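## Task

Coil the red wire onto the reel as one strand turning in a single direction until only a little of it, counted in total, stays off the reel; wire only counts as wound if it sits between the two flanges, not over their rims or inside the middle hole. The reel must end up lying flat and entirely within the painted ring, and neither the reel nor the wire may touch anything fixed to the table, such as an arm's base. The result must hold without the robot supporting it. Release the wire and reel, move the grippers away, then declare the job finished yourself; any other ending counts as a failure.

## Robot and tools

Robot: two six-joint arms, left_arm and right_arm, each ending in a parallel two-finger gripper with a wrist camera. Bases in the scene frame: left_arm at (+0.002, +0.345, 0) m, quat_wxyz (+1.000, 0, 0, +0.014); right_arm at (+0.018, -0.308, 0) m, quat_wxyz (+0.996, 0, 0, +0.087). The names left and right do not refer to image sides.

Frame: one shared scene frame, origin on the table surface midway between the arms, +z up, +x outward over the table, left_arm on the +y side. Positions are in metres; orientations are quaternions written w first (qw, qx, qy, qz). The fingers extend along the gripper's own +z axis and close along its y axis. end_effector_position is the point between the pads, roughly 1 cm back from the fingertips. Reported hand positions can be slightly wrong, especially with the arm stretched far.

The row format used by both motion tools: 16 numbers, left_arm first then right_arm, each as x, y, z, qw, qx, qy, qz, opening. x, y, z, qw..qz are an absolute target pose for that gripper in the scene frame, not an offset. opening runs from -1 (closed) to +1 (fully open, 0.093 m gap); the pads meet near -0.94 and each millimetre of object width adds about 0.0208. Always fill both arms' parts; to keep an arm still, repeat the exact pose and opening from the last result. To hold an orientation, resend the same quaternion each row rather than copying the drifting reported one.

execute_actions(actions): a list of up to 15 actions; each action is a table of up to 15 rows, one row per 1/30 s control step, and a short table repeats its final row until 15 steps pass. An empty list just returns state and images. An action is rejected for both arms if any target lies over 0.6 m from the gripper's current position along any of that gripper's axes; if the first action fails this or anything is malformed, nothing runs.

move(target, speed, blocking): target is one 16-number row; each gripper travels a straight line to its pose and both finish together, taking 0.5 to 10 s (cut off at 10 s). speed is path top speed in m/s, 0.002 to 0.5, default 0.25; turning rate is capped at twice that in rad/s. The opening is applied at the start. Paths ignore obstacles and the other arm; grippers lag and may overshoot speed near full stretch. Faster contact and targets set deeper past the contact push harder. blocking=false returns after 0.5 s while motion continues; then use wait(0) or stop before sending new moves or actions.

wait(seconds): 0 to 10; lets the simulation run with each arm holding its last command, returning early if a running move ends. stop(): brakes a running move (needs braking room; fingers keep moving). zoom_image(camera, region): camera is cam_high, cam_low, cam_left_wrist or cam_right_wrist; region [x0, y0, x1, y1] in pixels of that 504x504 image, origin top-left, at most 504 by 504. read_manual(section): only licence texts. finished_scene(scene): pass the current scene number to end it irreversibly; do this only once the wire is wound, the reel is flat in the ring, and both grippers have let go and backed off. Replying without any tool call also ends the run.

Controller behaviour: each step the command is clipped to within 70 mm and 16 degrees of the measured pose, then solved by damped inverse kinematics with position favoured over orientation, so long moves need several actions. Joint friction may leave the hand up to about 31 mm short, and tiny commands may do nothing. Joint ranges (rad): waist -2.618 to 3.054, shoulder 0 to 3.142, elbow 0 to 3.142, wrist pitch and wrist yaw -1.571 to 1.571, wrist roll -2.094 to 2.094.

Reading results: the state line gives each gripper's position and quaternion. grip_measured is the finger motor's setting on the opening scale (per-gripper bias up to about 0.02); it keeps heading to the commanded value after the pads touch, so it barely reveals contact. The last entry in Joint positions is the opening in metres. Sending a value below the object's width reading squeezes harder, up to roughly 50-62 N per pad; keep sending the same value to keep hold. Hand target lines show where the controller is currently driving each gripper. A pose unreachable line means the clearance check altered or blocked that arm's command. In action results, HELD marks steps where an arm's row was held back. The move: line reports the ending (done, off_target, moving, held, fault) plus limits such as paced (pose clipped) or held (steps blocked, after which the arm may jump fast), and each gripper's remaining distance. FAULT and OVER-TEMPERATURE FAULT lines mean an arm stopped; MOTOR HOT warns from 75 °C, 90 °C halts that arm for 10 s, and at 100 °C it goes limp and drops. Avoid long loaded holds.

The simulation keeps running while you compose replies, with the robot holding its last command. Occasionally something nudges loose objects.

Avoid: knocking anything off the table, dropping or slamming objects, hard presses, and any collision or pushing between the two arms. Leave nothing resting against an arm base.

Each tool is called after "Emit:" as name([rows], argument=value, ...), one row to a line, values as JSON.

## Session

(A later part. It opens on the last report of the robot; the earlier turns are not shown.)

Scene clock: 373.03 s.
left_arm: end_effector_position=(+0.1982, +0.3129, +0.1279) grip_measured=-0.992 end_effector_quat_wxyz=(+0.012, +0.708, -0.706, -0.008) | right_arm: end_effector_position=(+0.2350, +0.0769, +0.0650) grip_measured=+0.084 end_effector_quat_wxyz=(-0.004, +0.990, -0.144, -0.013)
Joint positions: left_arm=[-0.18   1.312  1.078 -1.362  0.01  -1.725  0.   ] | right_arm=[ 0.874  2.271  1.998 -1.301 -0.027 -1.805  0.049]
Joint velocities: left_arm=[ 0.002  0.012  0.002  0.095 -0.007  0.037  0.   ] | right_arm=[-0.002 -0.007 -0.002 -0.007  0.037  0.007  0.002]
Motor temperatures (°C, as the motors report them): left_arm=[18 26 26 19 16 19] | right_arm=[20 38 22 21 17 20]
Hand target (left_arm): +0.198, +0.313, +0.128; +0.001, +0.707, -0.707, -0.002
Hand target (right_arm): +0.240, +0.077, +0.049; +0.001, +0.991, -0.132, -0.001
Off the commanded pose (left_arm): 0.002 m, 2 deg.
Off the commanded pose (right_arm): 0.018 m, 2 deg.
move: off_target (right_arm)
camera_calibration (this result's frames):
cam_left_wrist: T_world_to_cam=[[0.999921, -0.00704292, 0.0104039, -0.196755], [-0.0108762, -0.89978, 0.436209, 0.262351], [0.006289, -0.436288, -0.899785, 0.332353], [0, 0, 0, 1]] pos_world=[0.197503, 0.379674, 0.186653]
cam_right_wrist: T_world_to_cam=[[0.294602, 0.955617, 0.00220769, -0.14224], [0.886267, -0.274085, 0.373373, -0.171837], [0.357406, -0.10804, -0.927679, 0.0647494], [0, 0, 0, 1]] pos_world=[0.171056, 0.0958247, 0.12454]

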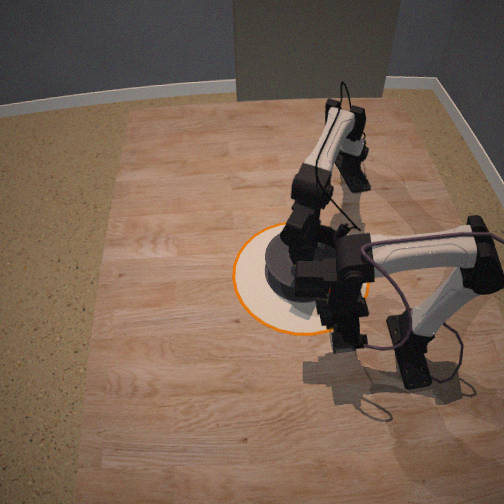

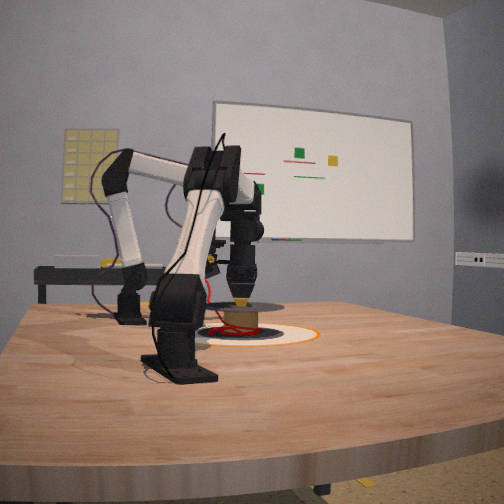

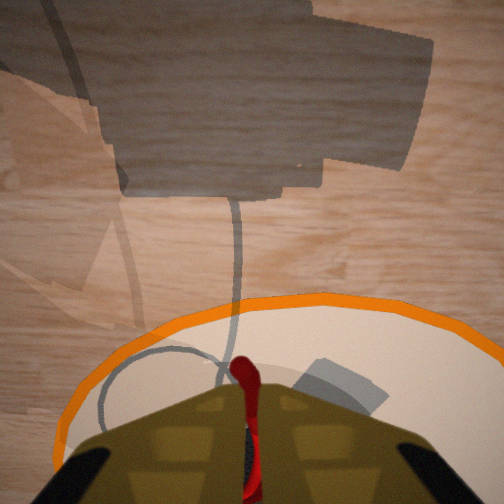

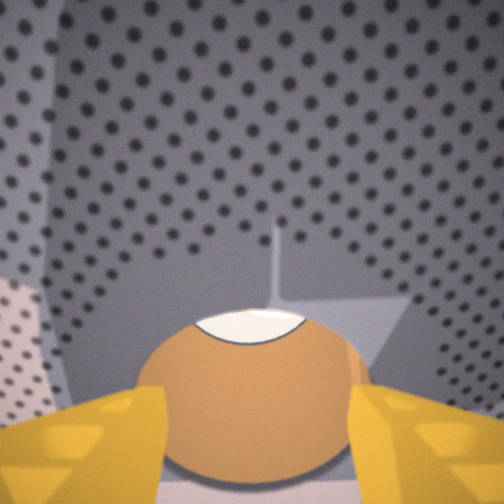

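Emit:
move(target=[0.20,0.30,0.115,0,0.707,-0.707,0,-1, 0.238,0.078,0.055,0,0.991,-0.131,0,0.12], speed=0.1)

Emit:
move(target=[0.20,0.30,0.115,0,0.707,-0.707,0,-1, 0.238,0.078,0.056,0,0.991,-0.131,0,-1], speed=0.3)

Emit:
move(target=[0.20,0.30,0.115,0,0.707,-0.707,0,-1, 0.238,0.078,0.054,0,0.5,-0.866,0,-1], speed=0.5)

Emit:
move(target=[0.20,0.30,0.115,0,0.707,-0.707,0,-1, 0.238,0.078,0.050,0,0.462,0.887,0,-1], speed=0.5)

Scene clock: 374.67 s.
left_arm: end_effector_position=(+0.1990, +0.3004, +0.1172) grip_measured=-0.992 end_effector_quat_wxyz=(+0.007, +0.708, -0.706, -0.003) | right_arm: end_effector_position=(+0.2348, +0.0767, +0.0659) grip_measured=+0.084 end_effector_quat_wxyz=(-0.004, +0.990, -0.142, -0.013)
Joint positions: left_arm=[-0.24   1.312  1.036 -1.307  0.01  -1.785  0.   ] | right_arm=[ 0.874  2.269  1.998 -1.303 -0.028 -1.809  0.049]
Joint velocities: left_arm=[ 0.007 -0.002 -0.017  0.095  0.066  0.037  0.   ] | right_arm=[-0.002 -0.002  0.027  0.007  0.007  0.037 -0.   ]
Motor temperatures (°C, as the motors report them): left_arm=[18 26 26 19 16 19] | right_arm=[20 38 22 21 17 20]
Hand target (left_arm): +0.200, +0.300, +0.115; +0.000, +0.707, -0.707, -0.000
Hand target (right_arm): +0.238, +0.078, +0.055; +0.001, +0.991, -0.131, -0.001
Off the commanded pose (left_arm): 0.002 m, 1 deg.
Off the commanded pose (right_arm): 0.011 m, 2 deg.
move: off_target (right_arm)
camera_calibration (this result's frames):
cam_left_wrist: T_world_to_cam=[[0.999698, -0.00703422, 0.0235479, -0.199045], [-0.0166244, -0.899234, 0.437152, 0.256636], [0.0181, -0.437412, -0.899079, 0.315223], [0, 0, 0, 1]] pos_world=[0.197546, 0.367258, 0.175909]
cam_right_wrist: T_world_to_cam=[[0.290957, 0.956731, 0.00314105, -0.141294], [0.887271, -0.271058, 0.373199, -0.172543], [0.357902, -0.105798, -0.927746, 0.0654081], [0, 0, 0, 1]] pos_world=[0.170793, 0.0953316, 0.125519]

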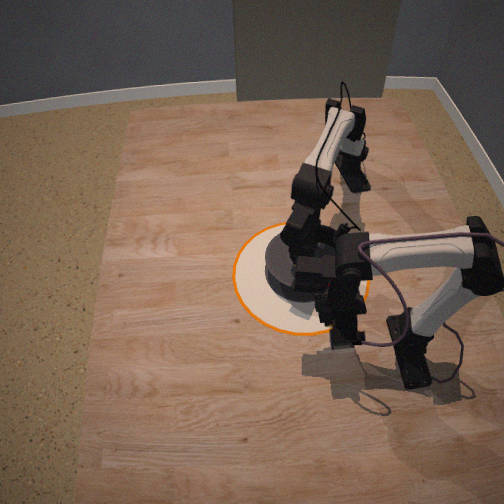

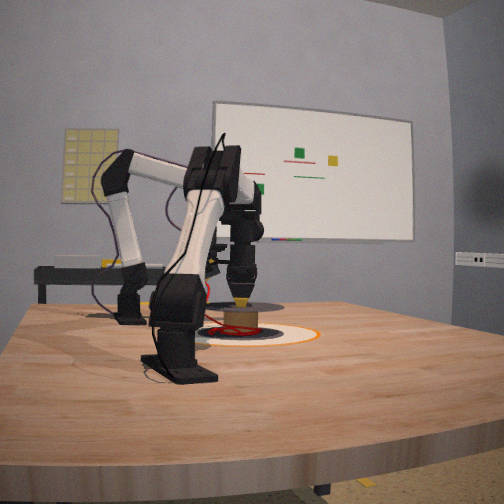

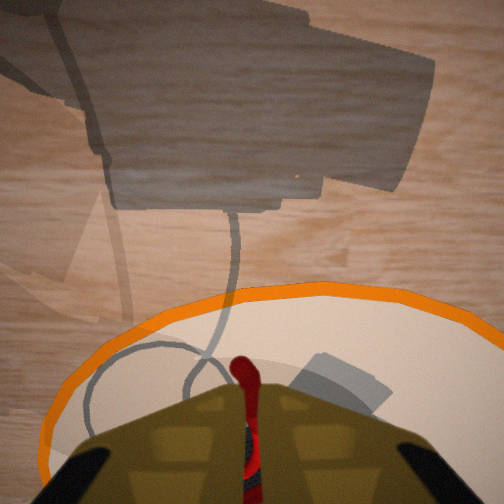

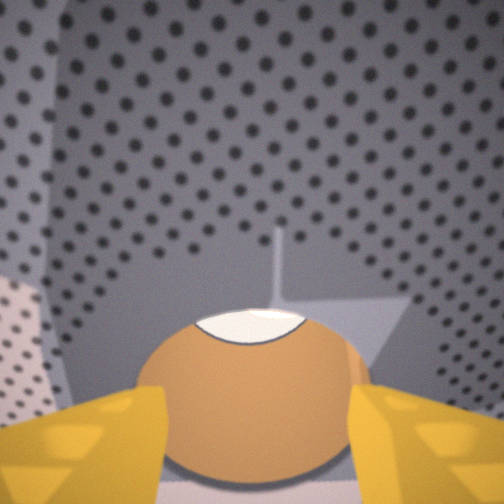

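Scene clock: 375.37 s.
left_arm: end_effector_position=(+0.1995, +0.3003, +0.1172) grip_measured=-0.992 end_effector_quat_wxyz=(+0.007, +0.708, -0.706, -0.002) | right_arm: end_effector_position=(+0.2388, +0.0787, +0.0659) grip_measured=-0.999 end_effector_quat_wxyz=(-0.009, +0.991, -0.137, -0.003)
Joint positions: left_arm=[-0.24   1.312  1.036 -1.305  0.01  -1.787  0.   ] | right_arm=[ 0.874  2.269  1.998 -1.287 -0.013 -1.82   0.   ]
Joint velocities: left_arm=[ 0.017  0.002 -0.027  0.007 -0.007 -0.022  0.   ] | right_arm=[-0.002  0.007 -0.007  0.007  0.007 -0.007  0.   ]
Motor temperatures (°C, as the motors report them): left_arm=[18 26 26 19 16 19] | right_arm=[20 38 22 21 17 20]
Hand target (left_arm): +0.200, +0.300, +0.115; +0.000, +0.707, -0.707, +0.000
Hand target (right_arm): +0.238, +0.078, +0.056; +0.000, +0.991, -0.131, -0.000
Off the commanded pose (left_arm): 0.002 m, 1 deg.
Off the commanded pose (right_arm): 0.010 m, 1 deg.
move: done
camera_calibration (this result's frames):
cam_left_wrist: T_world_to_cam=[[0.999664, -0.0051184, 0.0254006, -0.200284], [-0.015719, -0.899099, 0.437462, 0.2563], [0.0205985, -0.437715, -0.898878, 0.314736], [0, 0, 0, 1]] pos_world=[0.197762, 0.367179, 0.175875]
cam_right_wrist: T_world_to_cam=[[0.280616, 0.959701, 0.0151162, -0.142975], [0.882144, -0.264081, 0.389979, -0.176017], [0.378255, -0.0960997, -0.9207, 0.058054], [0, 0, 0, 1]] pos_world=[0.173434, 0.0963093, 0.124254]

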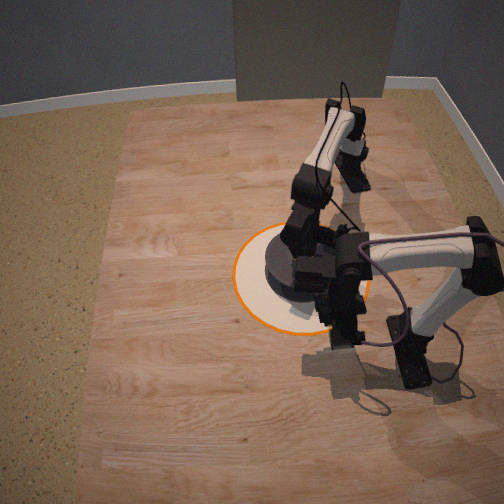

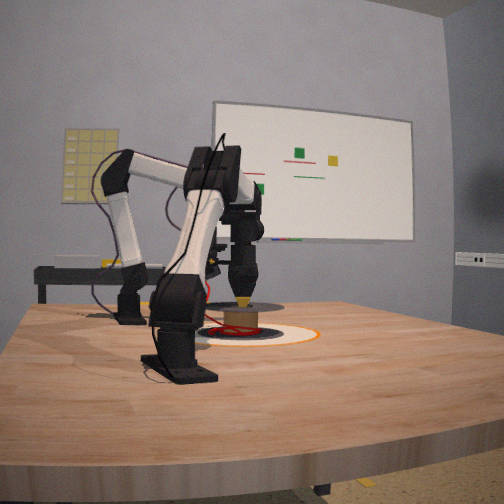

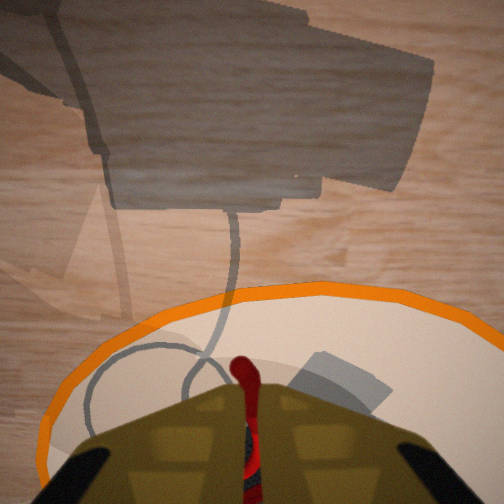

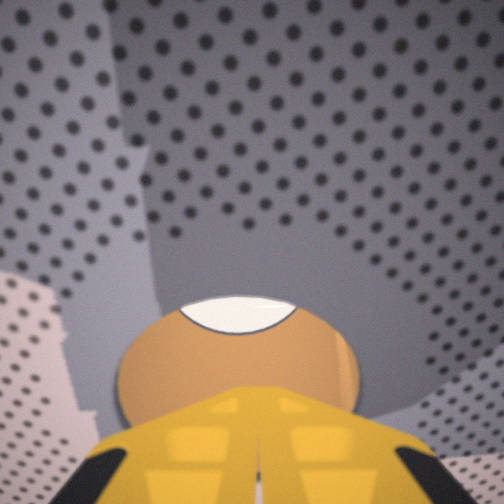

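Scene clock: 377.93 s.
left_arm: end_effector_position=(+0.1995, +0.3003, +0.1172) grip_measured=-0.992 end_effector_quat_wxyz=(+0.007, +0.708, -0.706, -0.002) | right_arm: end_effector_position=(+0.2399, +0.0803, +0.0659) grip_measured=-0.999 end_effector_quat_wxyz=(+0.006, -0.501, +0.866, +0.011)
Joint positions: left_arm=[-0.24   1.312  1.036 -1.305  0.01  -1.787  0.   ] | right_arm=[ 0.874  2.269  1.998 -1.279 -0.012 -0.001  0.   ]
Joint velocities: left_arm=[-0.017 -0.002  0.012 -0.007 -0.037 -0.037  0.   ] | right_arm=[ 0.007 -0.007 -0.027  0.066 -0.051  0.022  0.   ]
Motor temperatures (°C, as the motors report them): left_arm=[18 26 26 19 16 19] | right_arm=[20 38 22 21 17 20]
Hand target (left_arm): +0.200, +0.300, +0.115; +0.000, +0.707, -0.707, -0.000
Hand target (right_arm): +0.238, +0.078, +0.054; -0.000, -0.500, +0.866, -0.000
Off the commanded pose (left_arm): 0.002 m, 1 deg.
Off the commanded pose (right_arm): 0.012 m, 1 deg.
move: off_target (right_arm)
camera_calibration (this result's frames):
cam_left_wrist: T_world_to_cam=[[0.999664, -0.0051184, 0.0254006, -0.200284], [-0.015719, -0.899099, 0.437462, 0.2563], [0.0205985, -0.437715, -0.898878, 0.314736], [0, 0, 0, 1]] pos_world=[0.197762, 0.367179, 0.175875]
cam_right_wrist: T_world_to_cam=[[0.861766, -0.507127, -0.0134733, -0.164565], [-0.465011, -0.800257, 0.37862, 0.19045], [-0.20279, -0.320016, -0.925454, 0.215526], [0, 0, 0, 1]] pos_world=[0.274084, 0.137926, 0.125134]

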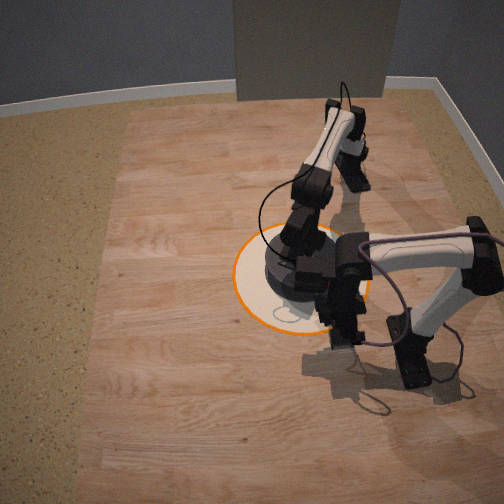

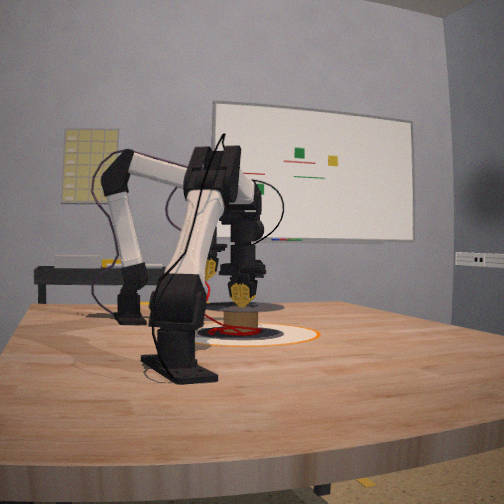

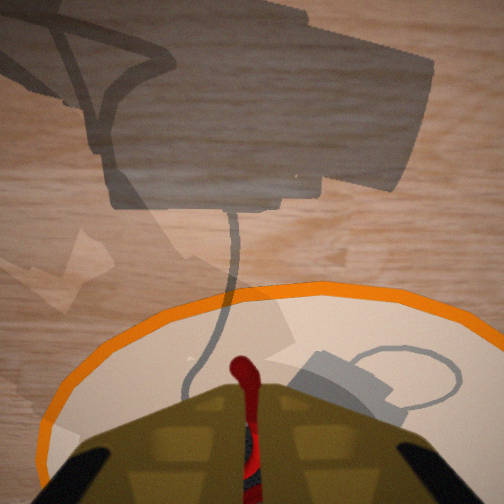

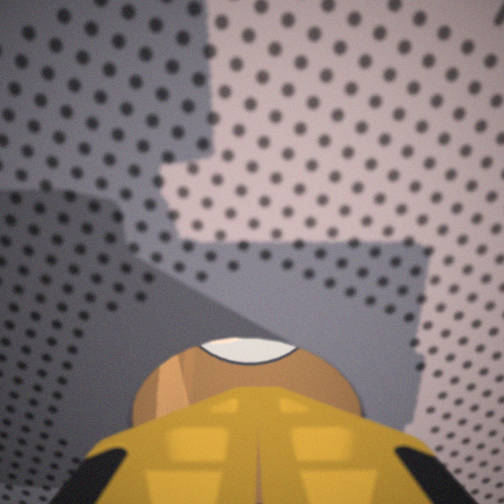

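Scene clock: 380.67 s.
left_arm: end_effector_position=(+0.1996, +0.3003, +0.1172) grip_measured=-0.992 end_effector_quat_wxyz=(+0.007, +0.709, -0.706, -0.002) | right_arm: end_effector_position=(+0.2395, +0.0797, +0.0614) grip_measured=-0.999 end_effector_quat_wxyz=(-0.006, +0.461, +0.888, +0.010)
Joint positions: left_arm=[-0.24   1.312  1.036 -1.304  0.01  -1.788  0.   ] | right_arm=[ 0.874  2.269  1.981 -1.263 -0.012  2.005  0.   ]
Joint velocities: left_arm=[-0.012  0.002 -0.002  0.007 -0.066 -0.066  0.   ] | right_arm=[ 0.007 -0.002 -0.002 -0.066 -0.037  0.022  0.   ]
Motor temperatures (°C, as the motors report them): left_arm=[18 25 26 19 16 19] | right_arm=[20 38 22 21 17 20]
Hand target (left_arm): +0.200, +0.300, +0.115; +0.000, +0.707, -0.707, +0.000
Hand target (right_arm): +0.238, +0.077, +0.050; -0.000, +0.462, +0.887, -0.000
Off the commanded pose (left_arm): 0.002 m, 1 deg.
Off the commanded pose (right_arm): 0.012 m, 1 deg.
move: off_target (right_arm)
camera_calibration (this result's frames):
cam_left_wrist: T_world_to_cam=[[0.999657, -0.00473514, 0.0257709, -0.200531], [-0.015538, -0.899072, 0.437525, 0.256233], [0.0210982, -0.437775, -0.898837, 0.314639], [0, 0, 0, 1]] pos_world=[0.197805, 0.367163, 0.175869]
cam_right_wrist: T_world_to_cam=[[-0.823667, -0.566913, -0.0134968, 0.24387], [-0.520176, 0.745858, 0.416068, 0.0792103], [-0.225808, 0.349722, -0.909233, 0.16221], [0, 0, 0, 1]] pos_world=[0.278699, 0.0224449, 0.117821]

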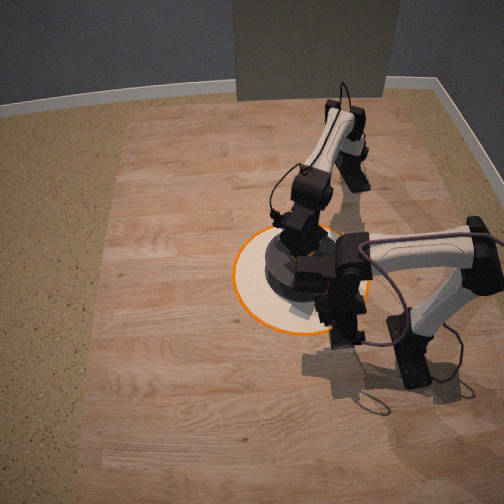

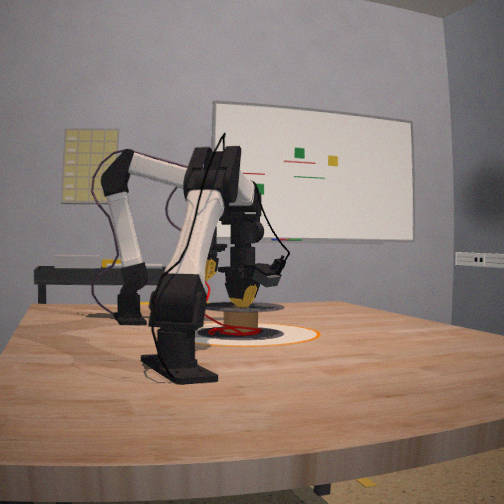

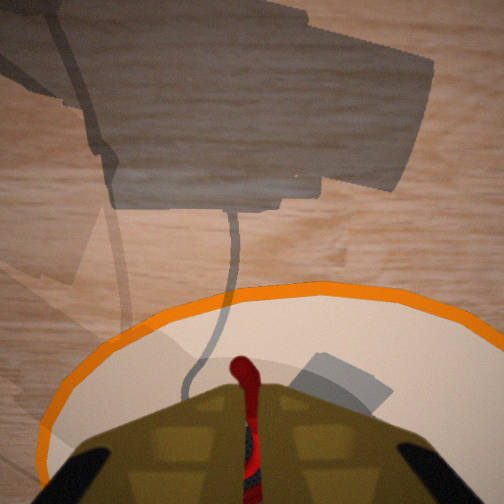

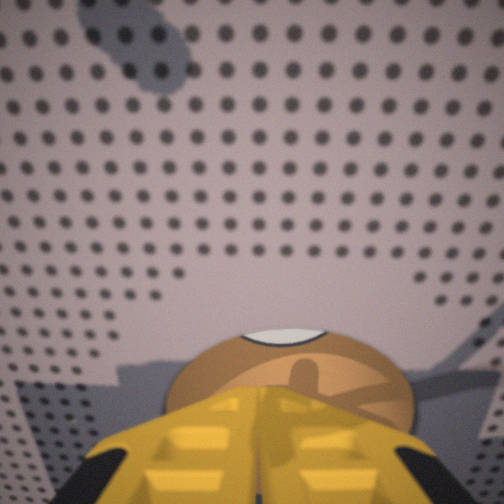

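Emit:
move(target=[0.20,0.30,0.115,0,0.707,-0.707,0,-1, 0.238,0.078,0.046,0,0.462,0.887,0,0.05], speed=0.1)

Emit:
move(target=[0.195,0.25,0.07,0.183,0.683,-0.683,0.183,-1, 0.238,0.078,0.046,0,0.462,-0.887,0,0.05], speed=0.2)

Emit:
zoom_image(camera="cam_low", region=[170, 260, 330, 360])

Scene clock: 385.53 s.
left_arm: end_effector_position=(+0.1996, +0.3003, +0.1172) grip_measured=-0.992 end_effector_quat_wxyz=(+0.007, +0.709, -0.706, -0.002) | right_arm: end_effector_position=(+0.2391, +0.0791, +0.0619) grip_measured=-0.024 end_effector_quat_wxyz=(-0.006, +0.462, +0.887, +0.009)
Joint positions: left_arm=[-0.24   1.312  1.036 -1.304  0.01  -1.788  0.   ] | right_arm=[ 0.874  2.267  1.981 -1.266 -0.012  2.009  0.044]
Joint velocities: left_arm=[-0.012  0.002 -0.002 -0.007 -0.022 -0.007  0.   ] | right_arm=[-0.002 -0.012  0.012 -0.007  0.007  0.066 -0.001]
Motor temperatures (°C, as the motors report them): left_arm=[18 25 26 19 16 19] | right_arm=[20 39 22 21 17 20]
Hand target (left_arm): +0.200, +0.300, +0.115; +0.000, +0.707, -0.707, -0.000
Hand target (right_arm): +0.238, +0.077, +0.046; +0.000, +0.462, +0.887, -0.001
Off the commanded pose (left_arm): 0.002 m, 1 deg.
Off the commanded pose (right_arm): 0.016 m, 1 deg.
move: off_target (right_arm)
camera_calibration (this result's frames):
cam_left_wrist: T_world_to_cam=[[0.999657, -0.00473514, 0.0257709, -0.200531], [-0.015538, -0.899072, 0.437525, 0.256233], [0.0210982, -0.437775, -0.898837, 0.314639], [0, 0, 0, 1]] pos_world=[0.197805, 0.367163, 0.175869]
cam_right_wrist: T_world_to_cam=[[-0.825621, -0.564107, -0.0115466, 0.243359], [-0.517052, 0.748244, 0.415677, 0.078311], [-0.225847, 0.349162, -0.909439, 0.162813], [0, 0, 0, 1]] pos_world=[0.278184, 0.0218365, 0.118326]

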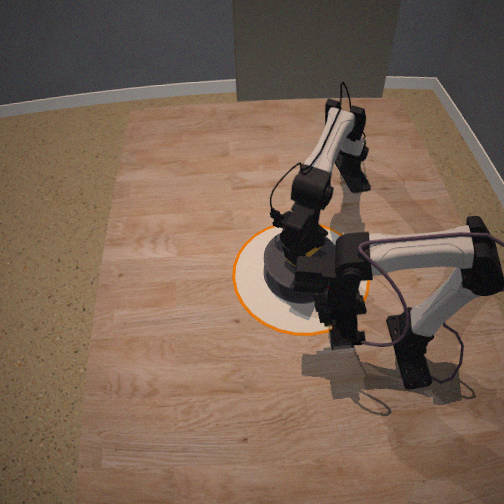

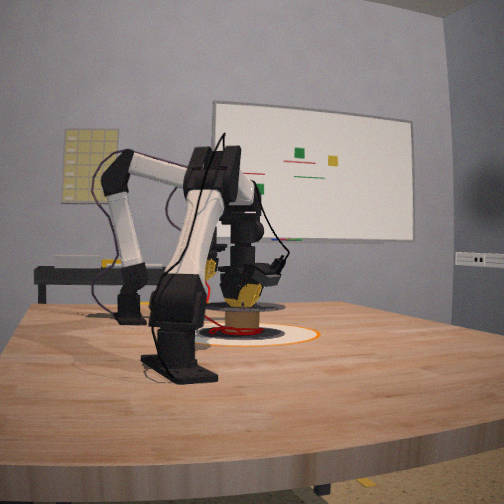

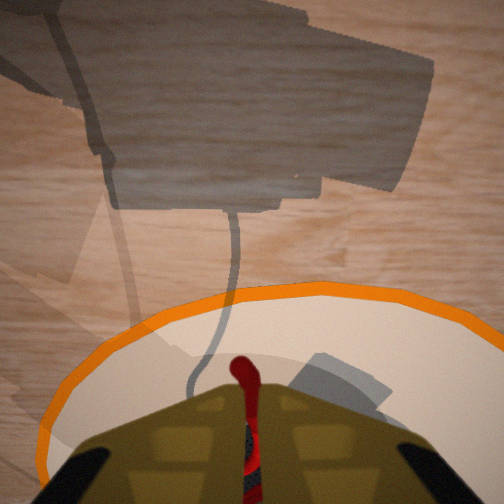

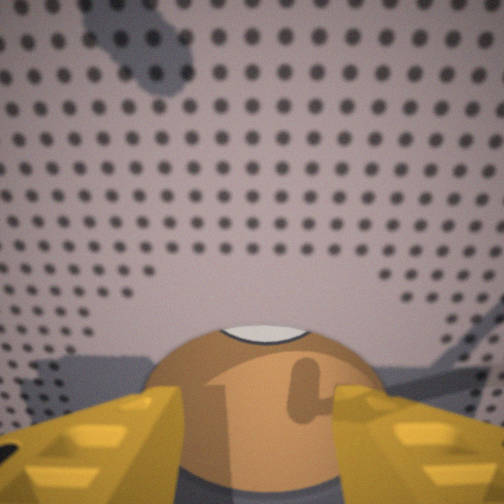

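Scene clock: 390.87 s.
left_arm: end_effector_position=(+0.1936, +0.2498, +0.0716) grip_measured=-0.992 end_effector_quat_wxyz=(+0.184, +0.684, -0.685, +0.173) | right_arm: end_effector_position=(+0.2412, +0.0840, +0.0620) grip_measured=-0.025 end_effector_quat_wxyz=(+0.012, -0.450, +0.893, +0.018)
Joint positions: left_arm=[-0.092  1.312  0.765 -1.005  0.511 -1.639  0.   ] | right_arm=[ 0.874  2.267  1.981 -1.245 -0.016  0.115  0.044]
Joint velocities: left_arm=[ 0.007  0.007  0.012  0.081 -0.022 -0.022  0.   ] | right_arm=[-0.007  0.002 -0.002  0.007  0.022 -0.037 -0.001]
Motor temperatures (°C, as the motors report them): left_arm=[18 25 25 19 16 19] | right_arm=[20 39 22 21 17 20]
Hand target (left_arm): +0.194, +0.250, +0.071; +0.183, +0.683, -0.683, +0.183
Hand target (right_arm): +0.238, +0.077, +0.047; -0.001, -0.462, +0.887, -0.000
Off the commanded pose (left_arm): 0.002 m, 1 deg.
Off the commanded pose (right_arm): 0.017 m, 3 deg.
move: off_target (right_arm)
camera_calibration (this result's frames):
cam_left_wrist: T_world_to_cam=[[0.999738, 0.00542313, 0.0222518, -0.195943], [-0.0150626, -0.576206, 0.817166, 0.122749], [0.0172532, -0.817287, -0.575973, 0.324107], [0, 0, 0, 1]] pos_world=[0.192148, 0.33668, 0.0907312]
cam_right_wrist: T_world_to_cam=[[0.797453, -0.602972, -0.0222276, -0.139768], [-0.555185, -0.747684, 0.364333, 0.213716], [-0.236302, -0.278198, -0.931003, 0.218283], [0, 0, 0, 1]] pos_world=[0.281691, 0.136241, 0.122252]

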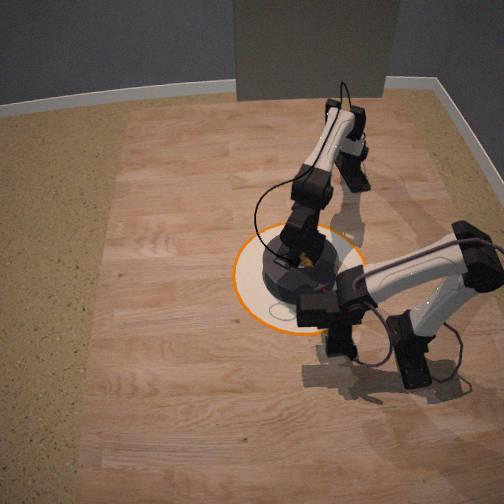

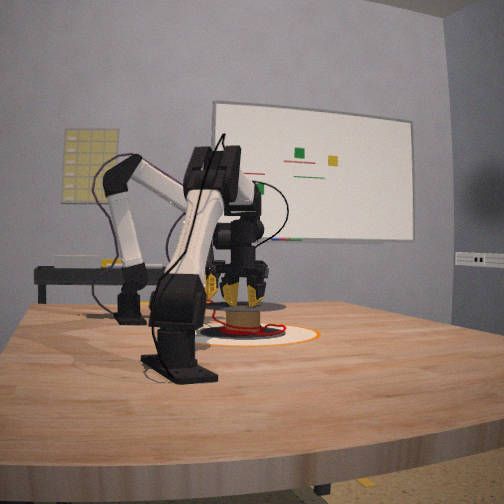

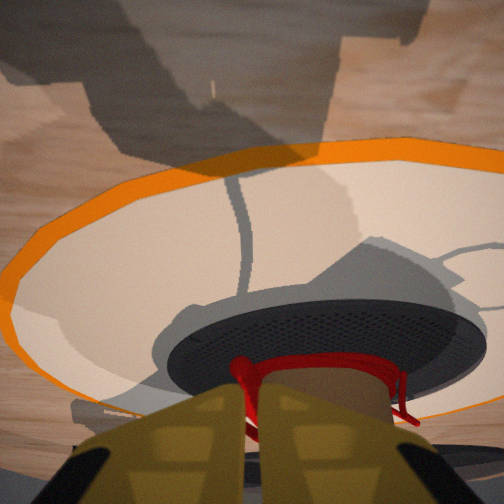

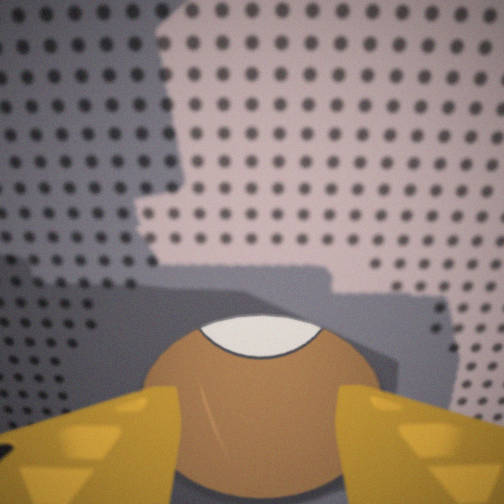

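Region (170, 260, 330, 360) of cam_low's 504x504 image, scaled by 3.150, with more detail than that image has; it fills the top 315 rows of this view, and the rest is white.

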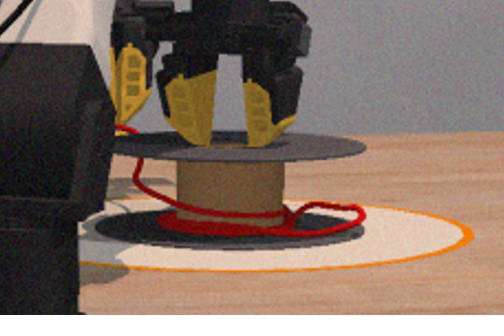

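Emit:
move(target=[0.172,0.195,0.036,0.2126,0.6744,-0.6744,0.2126,-1, 0.238,0.078,0.046,0,0.991,-0.131,0,0.05], speed=0.15)

Emit:
zoom_image(camera="cam_low", region=[170, 260, 330, 360])

Scene clock: 398.77 s.
left_arm: end_effector_position=(+0.1726, +0.1981, +0.0345) grip_measured=-0.993 end_effector_quat_wxyz=(+0.215, +0.679, -0.673, +0.202) | right_arm: end_effector_position=(+0.2363, +0.0896, +0.0671) grip_measured=+0.047 end_effector_quat_wxyz=(-0.036, +0.990, -0.137, -0.011)
Joint positions: left_arm=[-0.317  1.287  0.548 -0.657  0.576 -1.921  0.   ] | right_arm=[ 0.878  2.256  1.981 -1.237 -0.047 -1.813  0.047]
Joint velocities: left_arm=[-0.007 -0.002 -0.017  0.007 -0.066  0.081  0.   ] | right_arm=[-0.007  0.002  0.002  0.037  0.007 -0.066 -0.001]
Motor temperatures (°C, as the motors report them): left_arm=[18 25 25 19 16 19] | right_arm=[20 39 22 21 17 20]
Hand target (left_arm): +0.171, +0.196, +0.036; +0.214, +0.674, -0.675, +0.211
Hand target (right_arm): +0.238, +0.077, +0.047; +0.000, +0.991, -0.131, -0.001
Off the commanded pose (left_arm): 0.004 m, 1 deg.
Off the commanded pose (right_arm): 0.024 m, 4 deg.
move: off_target (right_arm)
camera_calibration (this result's frames):
cam_left_wrist: T_world_to_cam=[[0.999743, 0.016178, 0.0158521, -0.175771], [-0.00558429, -0.502215, 0.864725, 0.105088], [0.0219507, -0.864591, -0.501996, 0.266821], [0, 0, 0, 1]] pos_world=[0.170455, 0.286311, 0.0458572]
cam_right_wrist: T_world_to_cam=[[0.282319, 0.957057, 0.0658669, -0.156272], [0.884673, -0.28629, 0.367955, -0.168503], [0.371011, -0.0456101, -0.927508, 0.058776], [0, 0, 0, 1]] pos_world=[0.171382, 0.104001, 0.12681]

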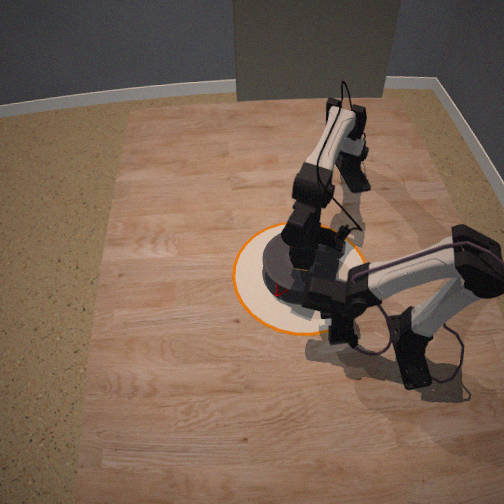

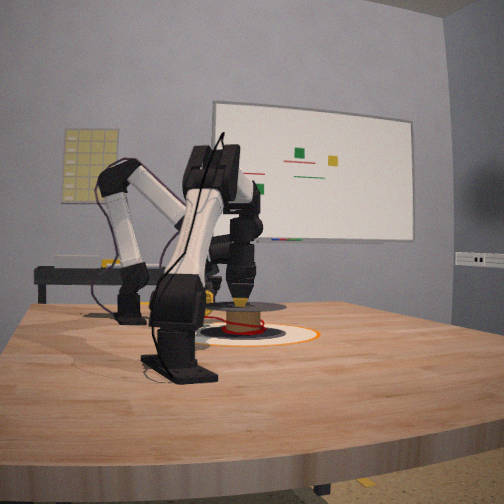

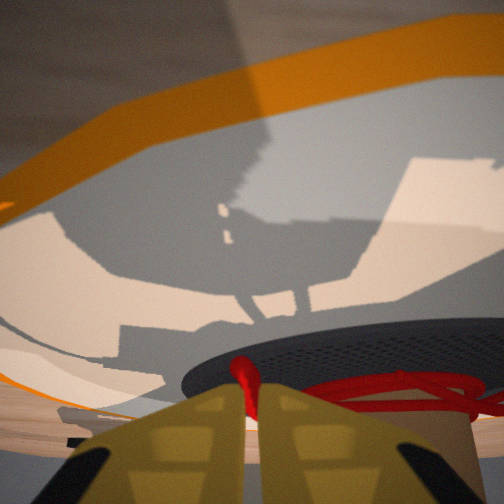

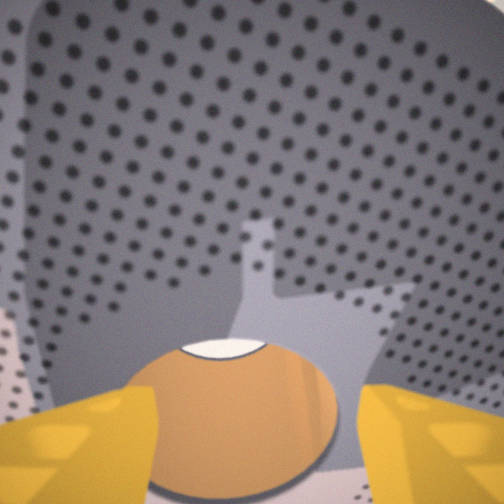

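Region (170, 260, 330, 360) of cam_low's 504x504 image, scaled by 3.150, with more detail than that image has; it fills the top 315 rows of this view, and the rest is white.

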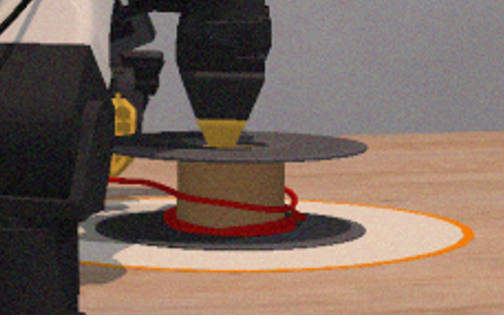

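Emit:
move(target=[0.176,0.183,0.036,0.2126,0.6744,-0.6744,0.2126,-1, 0.238,0.082,0.052,0,0.991,-0.131,0,0.05], speed=0.08)

Emit:
move(target=[0.176,0.183,0.036,0.2126,0.6744,-0.6744,0.2126,-1, 0.238,0.084,0.052,0,0.991,-0.131,0,-1], speed=0.3)

Scene clock: 401.63 s.
left_arm: end_effector_position=(+0.1727, +0.1849, +0.0364) grip_measured=-0.993 end_effector_quat_wxyz=(+0.219, +0.676, -0.673, +0.208) | right_arm: end_effector_position=(+0.2360, +0.0896, +0.0670) grip_measured=+0.047 end_effector_quat_wxyz=(-0.034, +0.990, -0.135, -0.009)
Joint positions: left_arm=[-0.376  1.287  0.548 -0.611  0.576 -1.991  0.   ] | right_arm=[ 0.881  2.256  1.981 -1.238 -0.041 -1.815  0.047]
Joint velocities: left_arm=[-0.017 -0.017 -0.002  0.022 -0.051 -0.081  0.   ] | right_arm=[-0.022  0.002  0.002 -0.037 -0.022  0.051  0.   ]
Motor temperatures (°C, as the motors report them): left_arm=[18 25 25 19 16 19] | right_arm=[20 39 22 21 18 20]
Hand target (left_arm): +0.176, +0.183, +0.036; +0.213, +0.674, -0.675, +0.212
Hand target (right_arm): +0.238, +0.082, +0.053; -0.001, +0.991, -0.131, -0.000
Off the commanded pose (left_arm): 0.004 m, 1 deg.
Off the commanded pose (right_arm): 0.017 m, 4 deg.
move: off_target (right_arm)
camera_calibration (this result's frames):
cam_left_wrist: T_world_to_cam=[[0.99971, 0.0139852, 0.0195895, -0.175375], [-0.0102112, -0.490577, 0.871338, 0.0951972], [0.021796, -0.871285, -0.490292, 0.257239], [0, 0, 0, 1]] pos_world=[0.170689, 0.273283, 0.0466089]
cam_right_wrist: T_world_to_cam=[[0.277203, 0.958654, 0.0643452, -0.155067], [0.88438, -0.280755, 0.372891, -0.16894], [0.375539, -0.0464611, -0.925641, 0.0577404], [0, 0, 0, 1]] pos_world=[0.170709, 0.103908, 0.126421]

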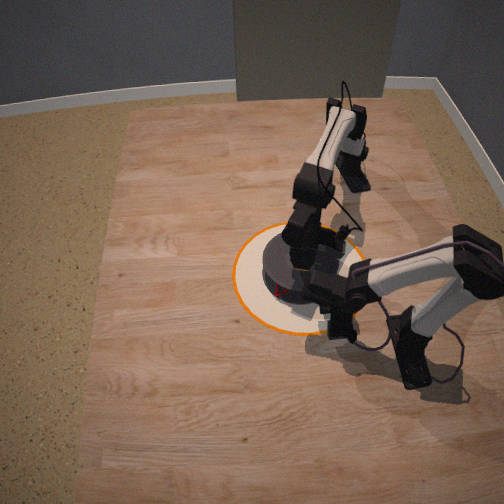

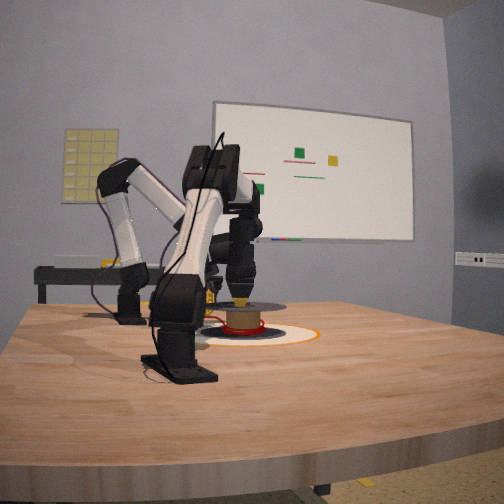

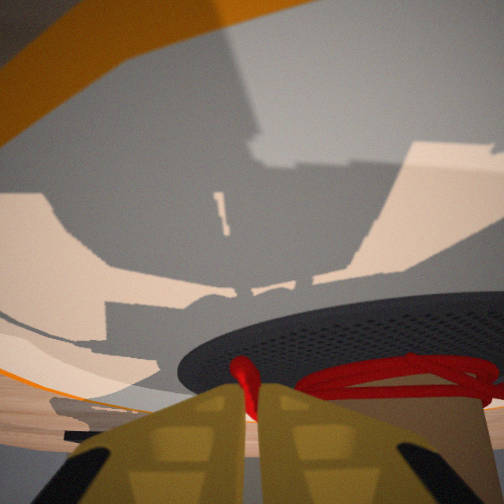

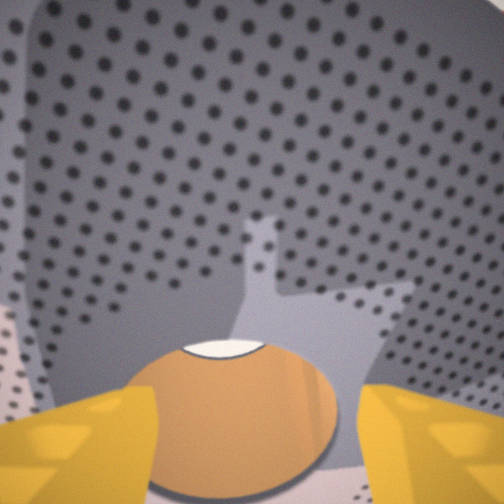

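Scene clock: 402.33 s.
left_arm: end_effector_position=(+0.1735, +0.1846, +0.0366) grip_measured=-0.993 end_effector_quat_wxyz=(+0.218, +0.676, -0.672, +0.209) | right_arm: end_effector_position=(+0.2383, +0.0931, +0.0687) grip_measured=-0.999 end_effector_quat_wxyz=(-0.039, +0.990, -0.135, -0.006)
Joint positions: left_arm=[-0.376  1.287  0.548 -0.607  0.576 -1.994  0.   ] | right_arm=[ 0.881  2.263  1.998 -1.237 -0.04  -1.815  0.   ]
Joint velocities: left_arm=[-0.007  0.002  0.012 -0.051  0.022 -0.022  0.   ] | right_arm=[-0.007 -0.007 -0.007  0.051 -0.066 -0.007  0.   ]
Motor temperatures (°C, as the motors report them): left_arm=[18 25 25 19 16 19] | right_arm=[20 39 22 21 18 20]
Hand target (left_arm): +0.176, +0.183, +0.036; +0.213, +0.674, -0.674, +0.212
Hand target (right_arm): +0.238, +0.084, +0.053; -0.001, +0.991, -0.131, -0.000
Off the commanded pose (left_arm): 0.003 m, 1 deg.
Off the commanded pose (right_arm): 0.019 m, 5 deg.
move: off_target (right_arm)
camera_calibration (this result's frames):
cam_left_wrist: T_world_to_cam=[[0.999627, 0.0168206, 0.0215349, -0.176782], [-0.0105506, -0.489391, 0.872001, 0.0946991], [0.0252066, -0.871903, -0.48903, 0.256533], [0, 0, 0, 1]] pos_world=[0.171249, 0.27299, 0.0466815]
cam_right_wrist: T_world_to_cam=[[0.27681, 0.957993, 0.0750067, -0.159803], [0.881609, -0.28424, 0.376794, -0.169966], [0.382286, -0.0381739, -0.923255, 0.0560446], [0, 0, 0, 1]] pos_world=[0.172654, 0.106919, 0.127772]

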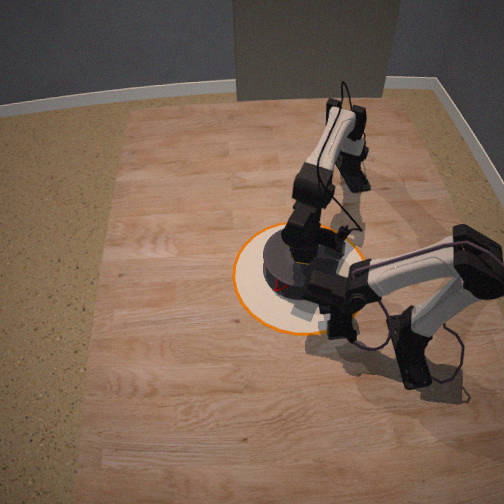

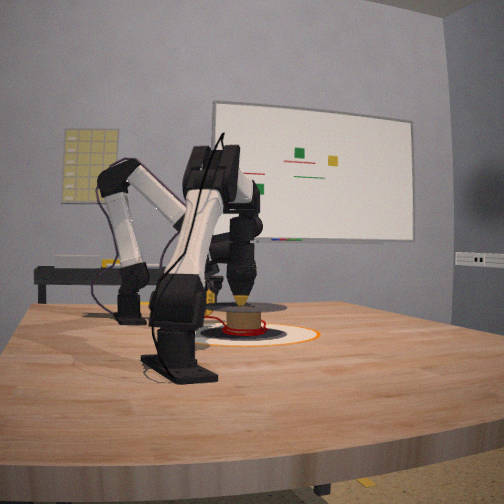

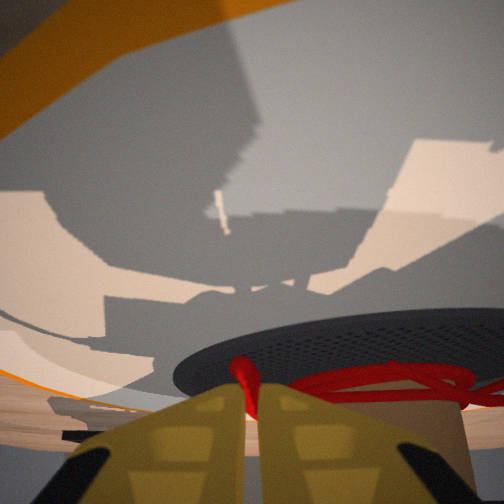

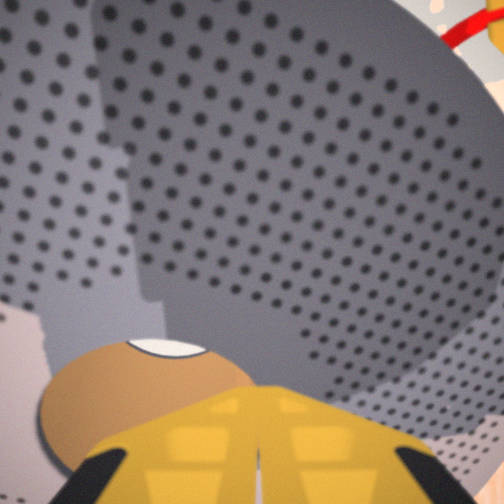

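Emit:
move(target=[0.176,0.183,0.036,0.2126,0.6744,-0.6744,0.2126,-1, 0.236,0.068,0.075,0,0.991,-0.131,0,-1], speed=0.08)

Scene clock: 403.90 s.
left_arm: end_effector_position=(+0.1738, +0.1846, +0.0367) grip_measured=-0.993 end_effector_quat_wxyz=(+0.218, +0.676, -0.672, +0.210) | right_arm: end_effector_position=(+0.2348, +0.0781, +0.0734) grip_measured=-0.999 end_effector_quat_wxyz=(-0.011, +0.992, -0.129, -0.003)
Joint positions: left_arm=[-0.376  1.287  0.548 -0.606  0.576 -1.994  0.   ] | right_arm=[ 0.881  2.251  1.998 -1.301 -0.014 -1.827  0.   ]
Joint velocities: left_arm=[ 0.002  0.017 -0.022  0.037 -0.066  0.007  0.   ] | right_arm=[ 0.012  0.002 -0.012  0.051  0.081 -0.022  0.   ]
Motor temperatures (°C, as the motors report them): left_arm=[18 25 25 19 16 19] | right_arm=[20 40 22 21 18 20]
Hand target (left_arm): +0.176, +0.183, +0.036; +0.213, +0.674, -0.674, +0.213
Hand target (right_arm): +0.236, +0.068, +0.076; +0.000, +0.991, -0.131, -0.001
Off the commanded pose (left_arm): 0.003 m, 1 deg.
Off the commanded pose (right_arm): 0.010 m, 1 deg.
move: done
camera_calibration (this result's frames):
cam_left_wrist: T_world_to_cam=[[0.999603, 0.0171408, 0.0223836, -0.177093], [-0.0111442, -0.489056, 0.872181, 0.0946479], [0.0258967, -0.872084, -0.48867, 0.256383], [0, 0, 0, 1]] pos_world=[0.171438, 0.272911, 0.0467005]
cam_right_wrist: T_world_to_cam=[[0.266639, 0.9636, 0.0194413, -0.138681], [0.885278, -0.252841, 0.390325, -0.177217], [0.381033, -0.0868647, -0.920472, 0.0650746], [0, 0, 0, 1]] pos_world=[0.169068, 0.0944784, 0.131767]

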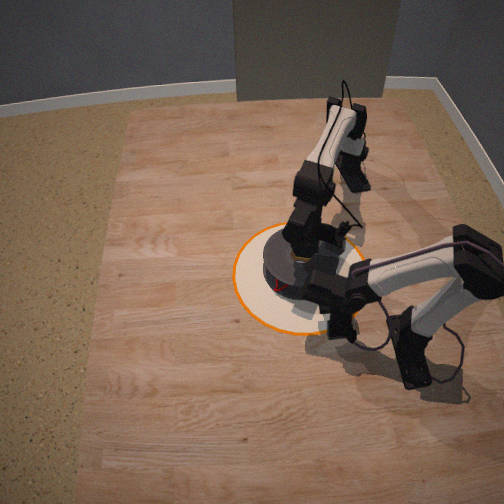

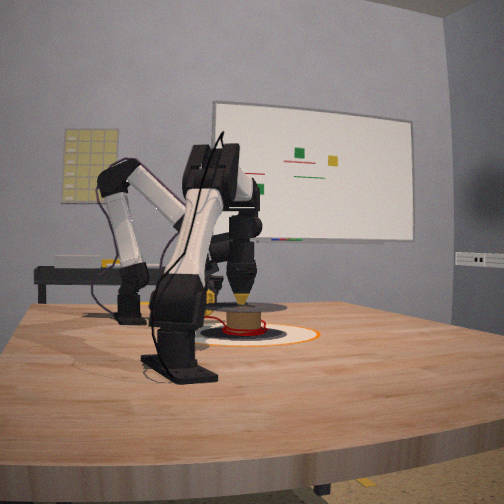

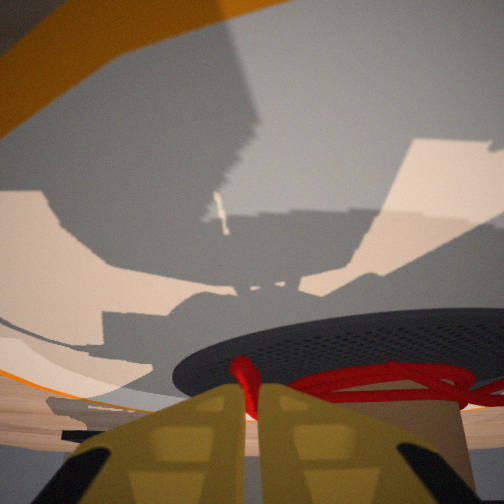

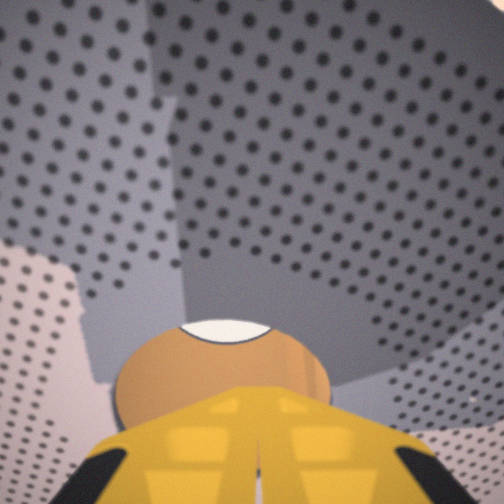

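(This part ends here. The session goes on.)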